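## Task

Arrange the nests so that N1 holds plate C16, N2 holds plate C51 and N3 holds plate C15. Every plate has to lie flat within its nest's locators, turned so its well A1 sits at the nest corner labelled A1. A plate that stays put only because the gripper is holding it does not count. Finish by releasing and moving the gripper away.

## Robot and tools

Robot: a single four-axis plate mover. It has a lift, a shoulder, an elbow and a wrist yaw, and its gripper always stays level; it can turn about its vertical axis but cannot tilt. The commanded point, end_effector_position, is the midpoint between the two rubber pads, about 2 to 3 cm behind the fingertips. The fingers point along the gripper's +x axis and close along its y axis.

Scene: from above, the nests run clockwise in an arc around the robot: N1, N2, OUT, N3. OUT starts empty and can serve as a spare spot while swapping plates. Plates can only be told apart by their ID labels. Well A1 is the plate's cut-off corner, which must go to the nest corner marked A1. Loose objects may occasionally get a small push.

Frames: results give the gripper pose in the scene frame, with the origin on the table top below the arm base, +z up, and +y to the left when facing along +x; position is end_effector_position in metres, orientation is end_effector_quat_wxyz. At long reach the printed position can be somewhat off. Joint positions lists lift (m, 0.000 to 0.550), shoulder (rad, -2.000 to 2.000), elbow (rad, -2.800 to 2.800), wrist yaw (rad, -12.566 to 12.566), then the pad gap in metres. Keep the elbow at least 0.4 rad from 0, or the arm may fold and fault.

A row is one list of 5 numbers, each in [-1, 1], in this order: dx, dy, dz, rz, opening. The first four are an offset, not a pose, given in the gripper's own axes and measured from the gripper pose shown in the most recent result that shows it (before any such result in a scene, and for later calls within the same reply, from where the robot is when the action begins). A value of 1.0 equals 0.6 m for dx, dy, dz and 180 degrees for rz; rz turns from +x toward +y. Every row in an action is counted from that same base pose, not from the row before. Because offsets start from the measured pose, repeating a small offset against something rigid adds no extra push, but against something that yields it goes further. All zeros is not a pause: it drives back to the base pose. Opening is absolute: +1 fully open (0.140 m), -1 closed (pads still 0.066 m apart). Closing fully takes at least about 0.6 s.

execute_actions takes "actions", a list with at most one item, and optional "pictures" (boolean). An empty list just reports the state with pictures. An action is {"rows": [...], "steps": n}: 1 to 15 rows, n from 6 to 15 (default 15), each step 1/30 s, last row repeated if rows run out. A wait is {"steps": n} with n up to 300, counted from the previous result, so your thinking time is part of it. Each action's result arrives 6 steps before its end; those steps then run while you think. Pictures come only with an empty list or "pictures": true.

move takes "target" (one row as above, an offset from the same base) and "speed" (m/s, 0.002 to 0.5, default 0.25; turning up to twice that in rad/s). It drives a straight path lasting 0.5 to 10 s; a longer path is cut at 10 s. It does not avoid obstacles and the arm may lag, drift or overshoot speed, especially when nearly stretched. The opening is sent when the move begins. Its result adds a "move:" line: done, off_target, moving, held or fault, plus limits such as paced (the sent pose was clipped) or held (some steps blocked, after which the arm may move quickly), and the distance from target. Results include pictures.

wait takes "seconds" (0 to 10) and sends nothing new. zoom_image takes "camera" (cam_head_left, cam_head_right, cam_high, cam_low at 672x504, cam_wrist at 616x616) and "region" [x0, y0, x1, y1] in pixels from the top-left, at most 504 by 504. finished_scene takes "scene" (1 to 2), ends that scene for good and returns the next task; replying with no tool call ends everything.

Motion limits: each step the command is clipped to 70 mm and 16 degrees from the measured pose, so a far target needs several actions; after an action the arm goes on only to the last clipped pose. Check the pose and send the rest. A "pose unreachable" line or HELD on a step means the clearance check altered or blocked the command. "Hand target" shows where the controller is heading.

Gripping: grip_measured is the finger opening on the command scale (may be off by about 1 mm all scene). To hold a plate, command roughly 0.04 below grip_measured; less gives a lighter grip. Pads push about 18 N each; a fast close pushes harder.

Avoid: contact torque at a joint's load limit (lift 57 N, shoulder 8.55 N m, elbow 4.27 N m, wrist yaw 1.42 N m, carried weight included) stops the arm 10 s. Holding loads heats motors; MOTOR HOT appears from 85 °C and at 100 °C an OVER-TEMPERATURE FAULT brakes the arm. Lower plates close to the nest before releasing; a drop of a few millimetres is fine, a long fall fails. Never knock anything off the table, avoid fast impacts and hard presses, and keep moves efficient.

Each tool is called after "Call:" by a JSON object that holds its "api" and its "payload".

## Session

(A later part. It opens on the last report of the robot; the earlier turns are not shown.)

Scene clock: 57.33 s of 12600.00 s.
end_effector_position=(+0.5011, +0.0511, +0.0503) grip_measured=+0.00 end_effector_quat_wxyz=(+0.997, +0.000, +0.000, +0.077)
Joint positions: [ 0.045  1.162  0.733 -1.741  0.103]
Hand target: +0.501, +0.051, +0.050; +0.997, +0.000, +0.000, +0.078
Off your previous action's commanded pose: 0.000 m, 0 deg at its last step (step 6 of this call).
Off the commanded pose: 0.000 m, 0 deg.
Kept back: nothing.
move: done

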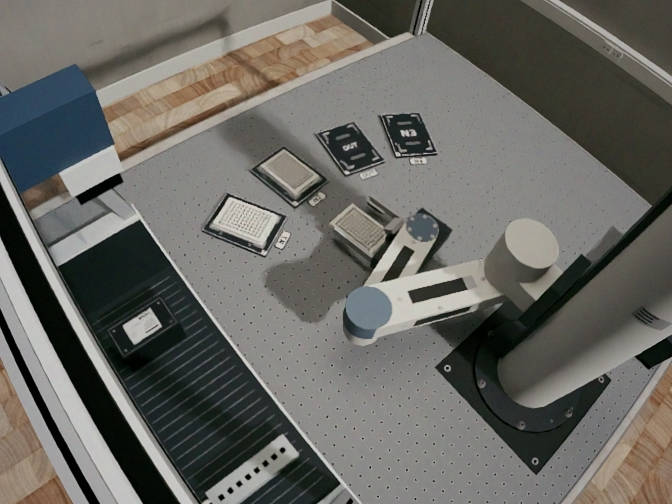

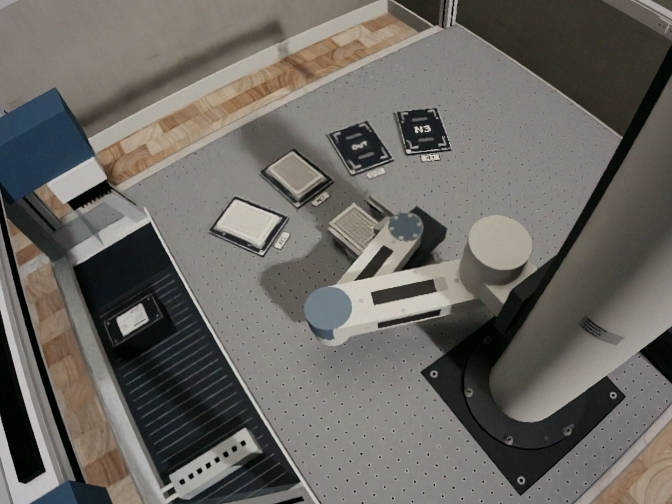

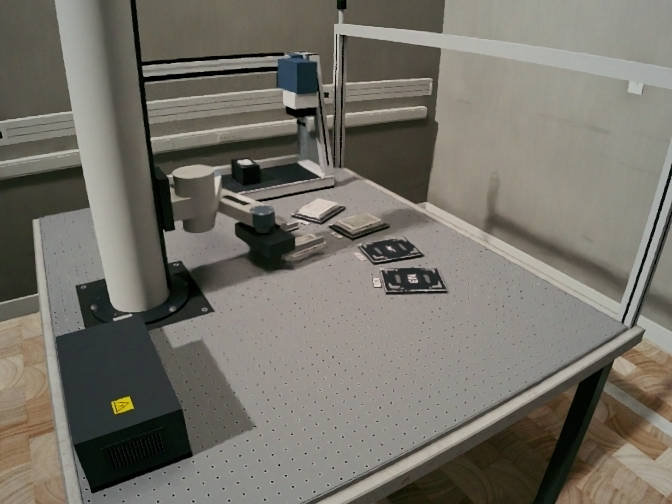

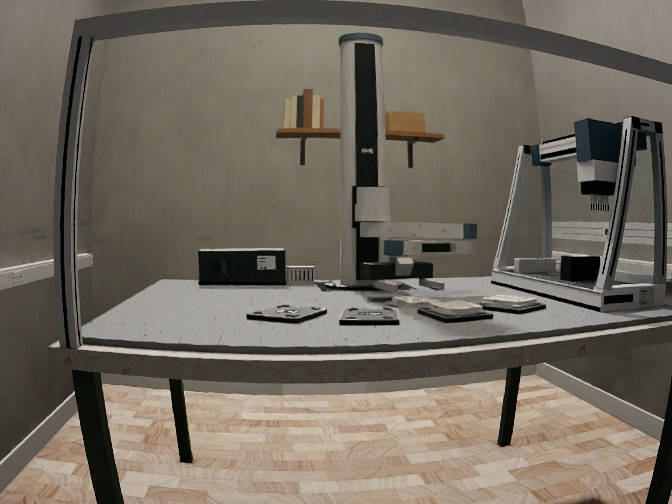

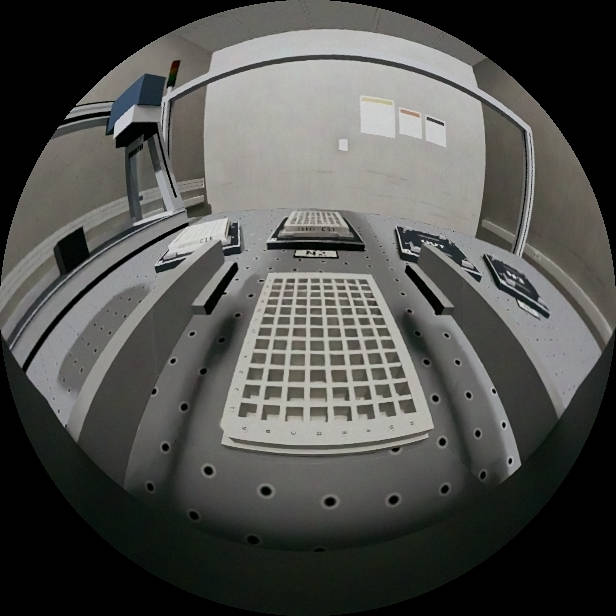

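Call:
{"api": "execute_actions", "payload": {"actions": [{"rows": [[0,0.0002,-0.008,0.0006,0],[0,0.0002,-0.02,0.0006,0],[0,0.0002,-0.032,0.0006,0],[0,0.0002,-0.042,0.0006,0],[0,0.0002,-0.048,0.0006,0],[0,0.0002,-0.0507,0.0006,0],[0,0.0002,-0.0507,0.0006,0],[0,0.0002,-0.0507,0.0006,-0.1],[0,0.0002,-0.0507,0.0006,-0.2],[0,0.0002,-0.0507,0.0006,-0.3],[0,0.0002,-0.0507,0.0006,-0.36],[0,0.0002,-0.0507,0.0006,-0.40],[0,0.0002,-0.0507,0.0006,-0.43],[0,0.0002,-0.0507,0.0006,-0.45]], "steps": 15}]}}

Call:
{"api": "execute_actions", "payload": {"actions": [{"rows": [[0,0,0,0,-0.46],[0,0,0,0,-0.47],[0,0,0,0,-0.48],[0,0,0,0,-0.49],[0,0,0,0,-0.50],[0,0,0,0,-0.51],[0,0,0,0,-0.52],[0,0,0,0,-0.53],[0,0,0,0,-0.54],[0,0,0,0,-0.55]], "steps": 13}]}}

Call:
{"api": "move", "payload": {"target": [0,0,0.067,0,-0.55], "speed": 0.1}}

Call:
{"api": "zoom_image", "payload": {"camera": "cam_wrist", "region": [280, 340, 380, 450]}}

Scene clock: 58.20 s of 12600.00 s.
end_effector_position=(+0.5011, +0.0512, +0.0195) grip_measured=-0.14 end_effector_quat_wxyz=(+0.997, +0.000, +0.000, +0.078)
Joint positions: [ 0.015  1.162  0.733 -1.738  0.098]
Steps of this call (steps 1 to 17: nothing new was sent; steps 18 to 26: the first 9 steps of this action). Readings (end_effector_position):
18: (+0.5011, +0.0511, +0.0502)
19: (+0.5011, +0.0512, +0.0487)
21: (+0.5011, +0.0512, +0.0402)
25: (+0.5011, +0.0512, +0.0207)
26: the state above

Scene clock: 58.63 s of 12600.00 s.
end_effector_position=(+0.5011, +0.0512, +0.0198) grip_measured=-0.49 end_effector_quat_wxyz=(+0.997, +0.000, +0.000, +0.078)
Joint positions: [ 0.015  1.162  0.733 -1.738  0.085]
Off your previous action's commanded pose: 0.000 m, 0 deg at its last step (step 6 of this call).
Steps of this call (steps 1 to 6: the last 6 steps of your previous action; steps 7 to 13: the first 7 steps of this action, its rows measured from where the robot was after step 6). Readings (end_effector_position):
6: (+0.5011, +0.0512, +0.0198)
7: (+0.5011, +0.0512, +0.0198)
8: (+0.5011, +0.0512, +0.0198)
10: (+0.5011, +0.0512, +0.0198)
13: the state above

Scene clock: 59.60 s of 12600.00 s.
end_effector_position=(+0.5011, +0.0512, +0.0600) grip_measured=-0.50 end_effector_quat_wxyz=(+0.997, +0.000, +0.000, +0.078)
Joint positions: [ 0.055  1.162  0.733 -1.738  0.085]
Hand target: +0.501, +0.051, +0.060; +0.997, +0.000, +0.000, +0.078
Off your previous action's commanded pose: 0.000 m, 0 deg at its last step (step 6 of this call).
Off the commanded pose: 0.000 m, 0 deg.
Kept back: nothing.
move: done

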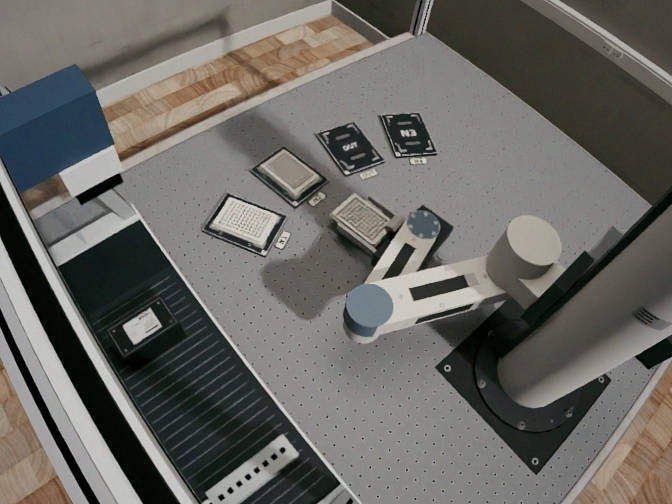

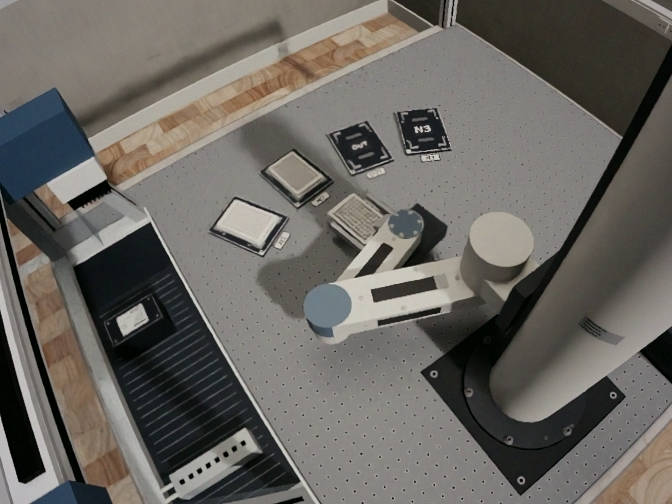

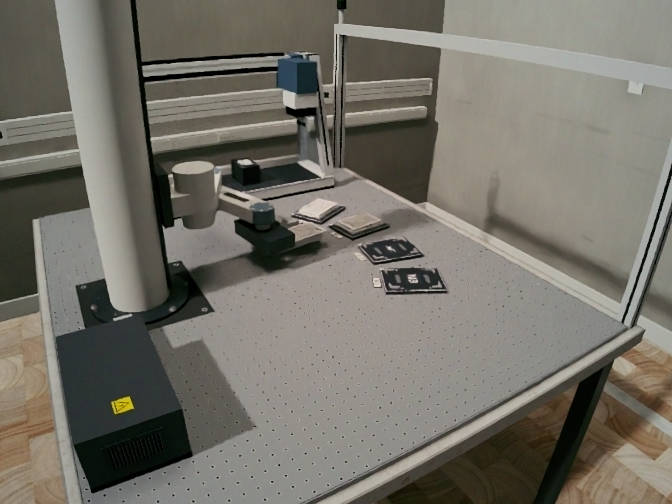

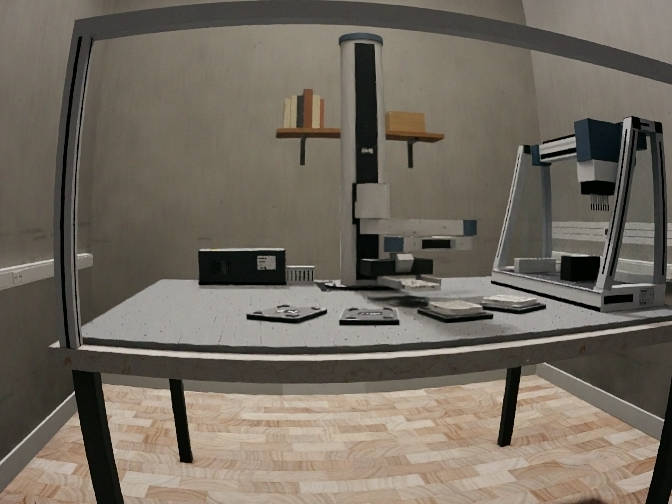

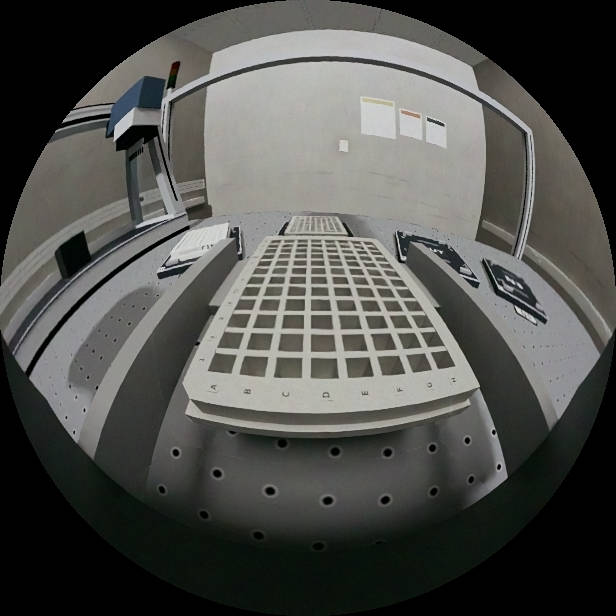

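Region (280, 340, 380, 450) of cam_wrist's 616x616 image, scaled by 4.582, with more detail than that image has; it fills the left 458 columns of this view, and the rest is white.

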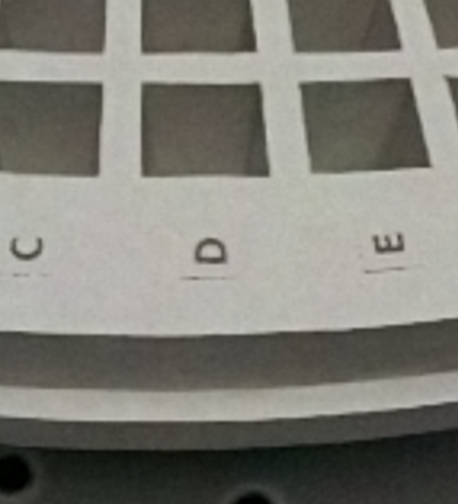

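Call:
{"api": "move", "payload": {"target": [0.1802,-0.5862,-0.03,-0.2043,-0.55], "speed": 0.4}}

Scene clock: 61.70 s of 12600.00 s.
end_effector_position=(+0.6627, -0.2795, +0.0420) grip_measured=-0.50 end_effector_quat_wxyz=(+0.971, +0.000, +0.000, -0.240)
Joint positions: [ 0.037  0.038  1.89  -2.414  0.085]
Hand target: +0.663, -0.279, +0.042; +0.971, +0.000, +0.000, -0.240
Off the commanded pose: 0.000 m, 0 deg.
Kept back: nothing.
move: done; limits=paced

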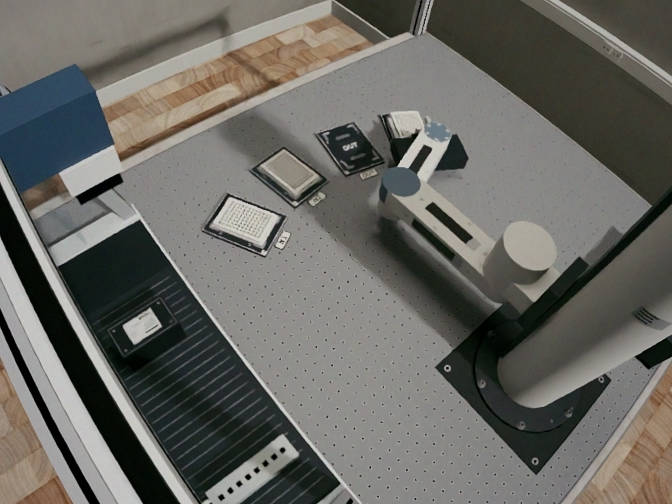

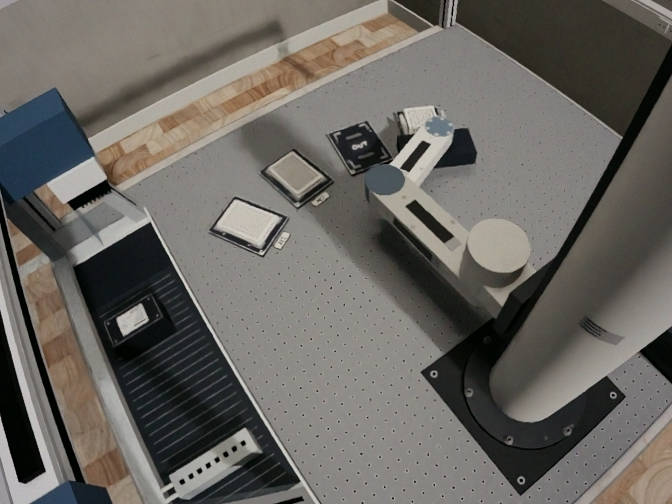

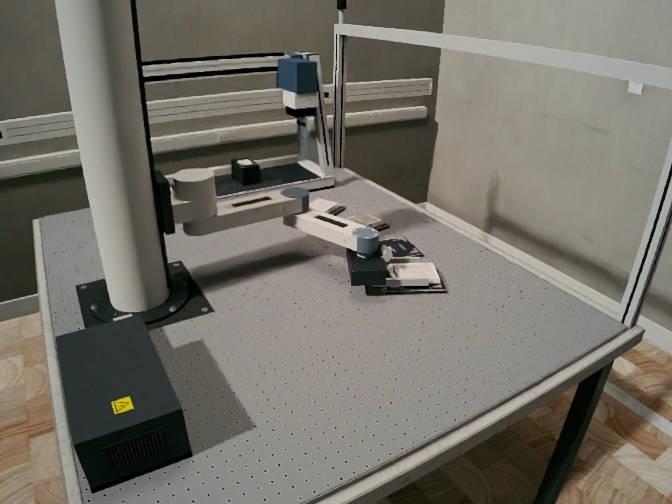

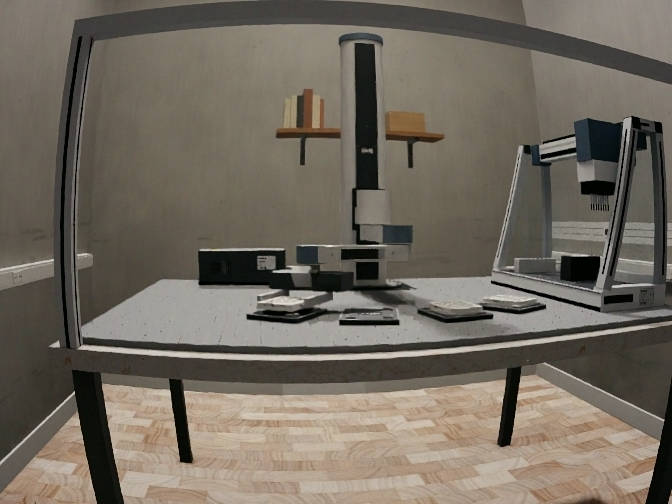

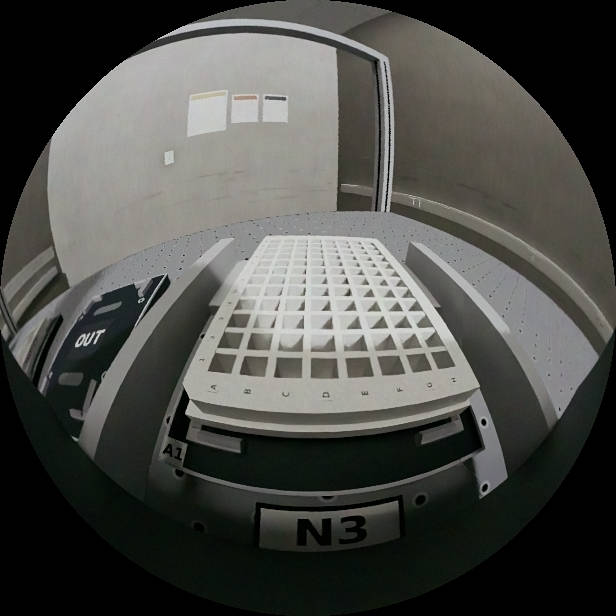

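Call:
{"api": "execute_actions", "payload": {"actions": [{"rows": [[0.0002,0.0009,-0.003,0,-0.55]], "steps": 8}]}}

Call:
{"api": "move", "payload": {"target": [0,0,-0.0133,0,-0.55], "speed": 0.012}}

Scene clock: 61.90 s of 12600.00 s.
end_effector_position=(+0.6628, -0.2793, +0.0407) grip_measured=-0.50 end_effector_quat_wxyz=(+0.971, +0.000, +0.000, -0.241)
Joint positions: [ 0.036  0.039  1.891 -2.415  0.085]
Steps of this call (steps 1 to 4: nothing new was sent; steps 5 to 6: the first 2 steps of this action). Readings (end_effector_position):
5: (+0.6627, -0.2795, +0.0419)
6: the state above

Scene clock: 63.03 s of 12600.00 s.
end_effector_position=(+0.6629, -0.2791, +0.0322) grip_measured=-0.50 end_effector_quat_wxyz=(+0.971, +0.000, +0.000, -0.240)
Joint positions: [ 0.027  0.039  1.891 -2.415  0.085]
Hand target: +0.663, -0.279, +0.032; +0.971, +0.000, +0.000, -0.240
Off your previous action's commanded pose: 0.000 m, 0 deg at its last step (step 6 of this call).
Off the commanded pose: 0.000 m, 0 deg.
Kept back: nothing.
move: done

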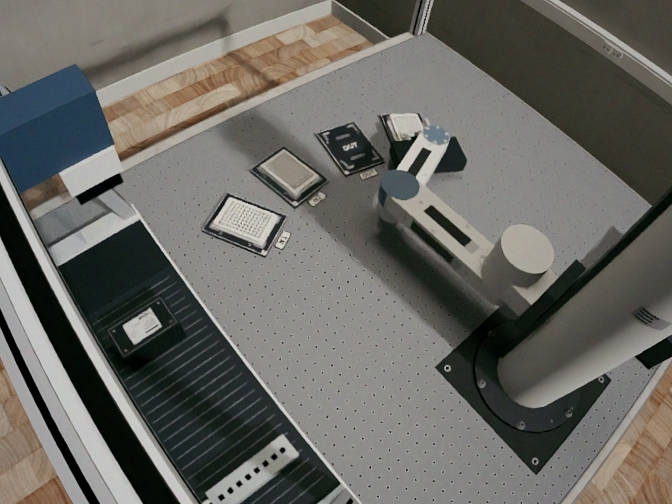

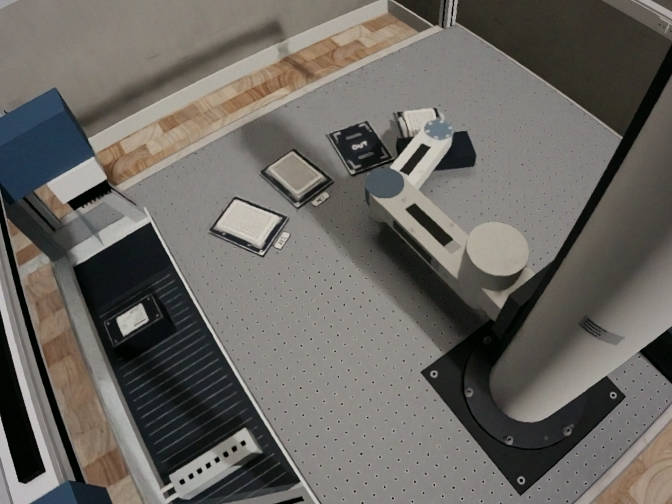

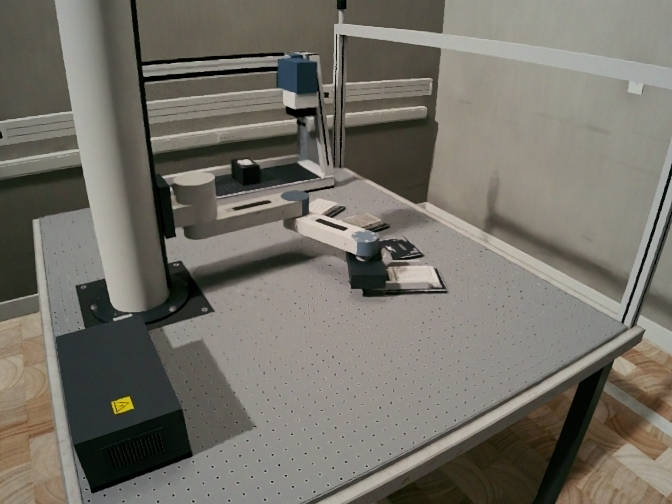

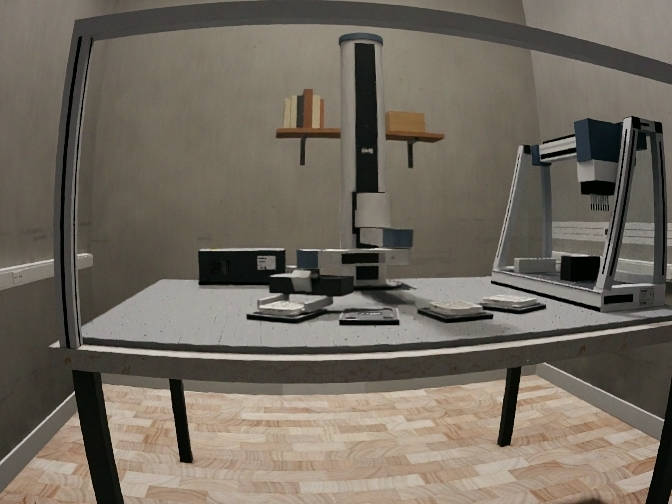

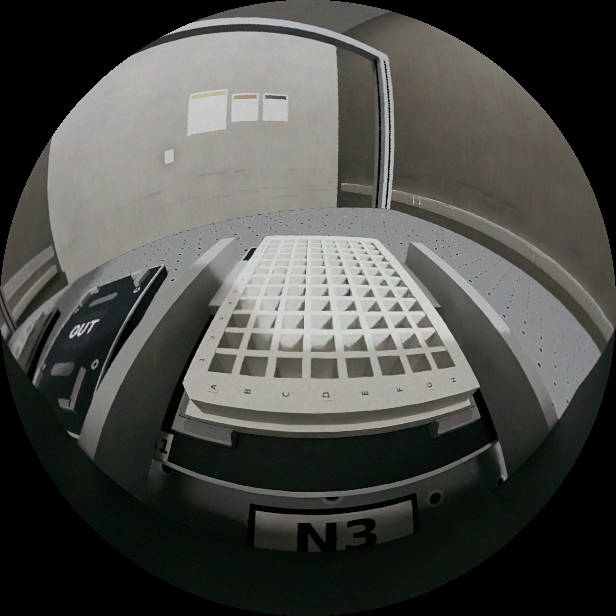

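Call:
{"api": "execute_actions", "payload": {"actions": [{"rows": [[0,0,-0.0005,0,-0.5],[0,0,-0.0005,0,-0.48],[0,0,-0.0005,0,-0.44],[0,0,-0.0005,0,-0.35],[0,0,-0.0005,0,-0.2],[0,0,-0.0005,0,0],[0,0,-0.0005,0,0],[0,0,0,0,0],[0,0,0.005,0,0],[0,0,0.012,0,0],[0,0,0.02,0,0],[0,0,0.027,0,0],[0,0,0.03,0,0]], "steps": 15}]}}

Call:
{"api": "move", "payload": {"target": [-0.3,0.1,0.08,0.1,0], "speed": 0.45}}

Scene clock: 63.57 s of 12600.00 s.
end_effector_position=(+0.6629, -0.2791, +0.0323) grip_measured=+0.00 end_effector_quat_wxyz=(+0.971, +0.000, +0.000, -0.240)
Joint positions: [ 0.027  0.039  1.891 -2.415  0.103]
Steps of this call (steps 1 to 7: nothing new was sent; steps 8 to 16: the first 9 steps of this action). Readings (end_effector_position):
8: (+0.6629, -0.2791, +0.0321)
9: (+0.6629, -0.2791, +0.0319)
11: (+0.6629, -0.2791, +0.0318)
15: (+0.6629, -0.2791, +0.0319)
16: the state above

Scene clock: 64.93 s of 12600.00 s.
end_effector_position=(+0.5317, -0.1421, +0.0982) grip_measured=+0.00 end_effector_quat_wxyz=(+0.996, +0.000, +0.000, -0.086)
Joint positions: [ 0.093  0.44   0.986 -1.598  0.103]
Hand target: +0.532, -0.142, +0.098; +0.996, +0.000, +0.000, -0.086
Off your previous action's commanded pose: 0.000 m, 0 deg at its last step (step 6 of this call).
Off the commanded pose: 0.000 m, 0 deg.
Kept back: nothing.
move: done

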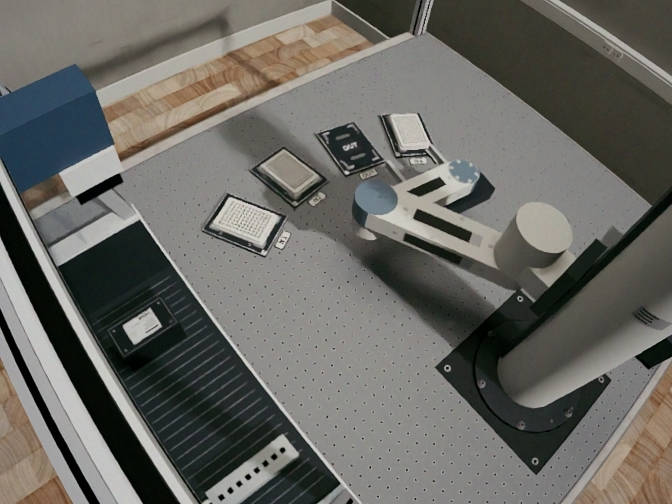

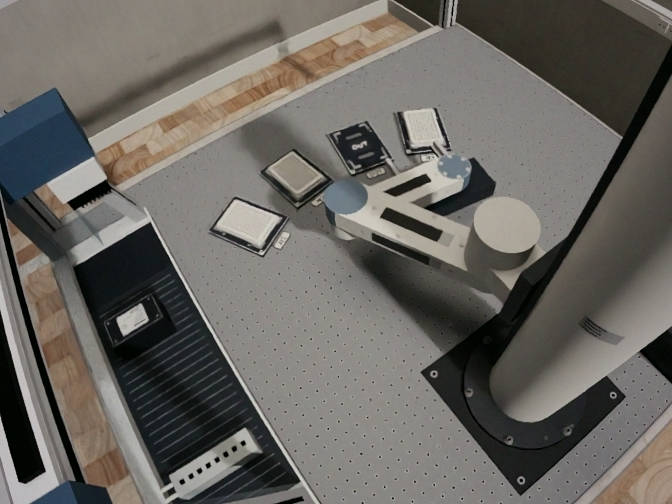

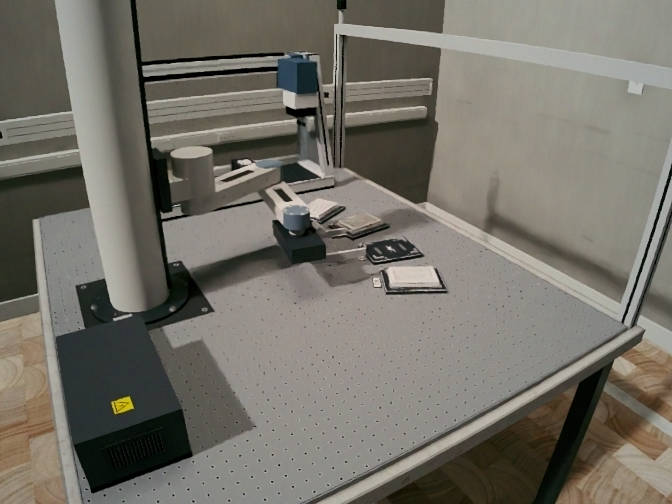

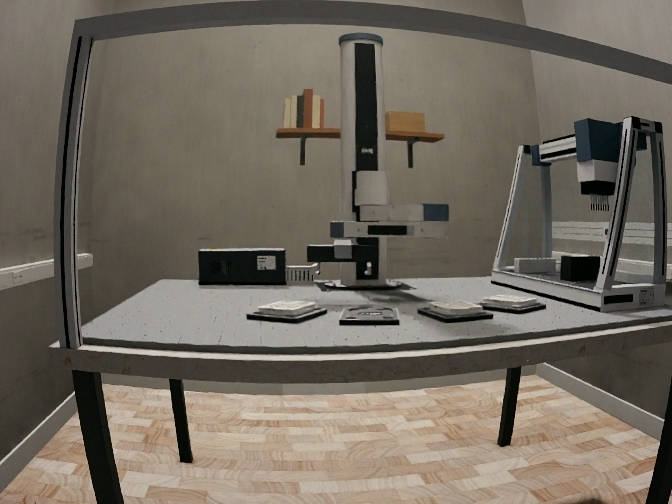

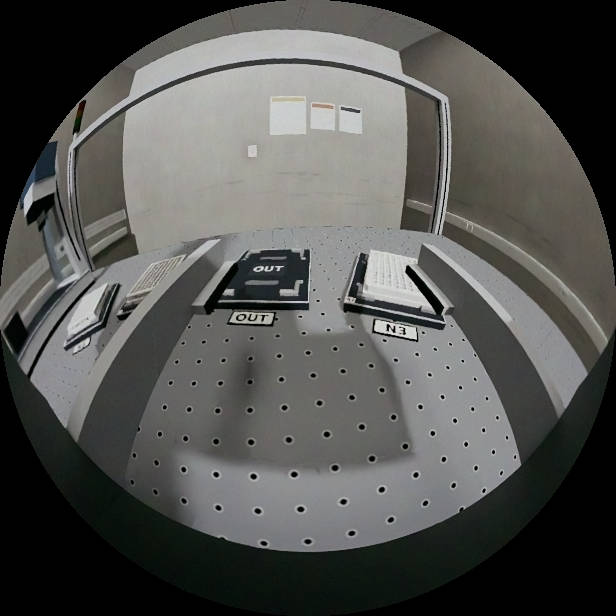

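Call:
{"api": "finished_scene", "payload": {"scene": 1}}

The scene is finished: the task was done.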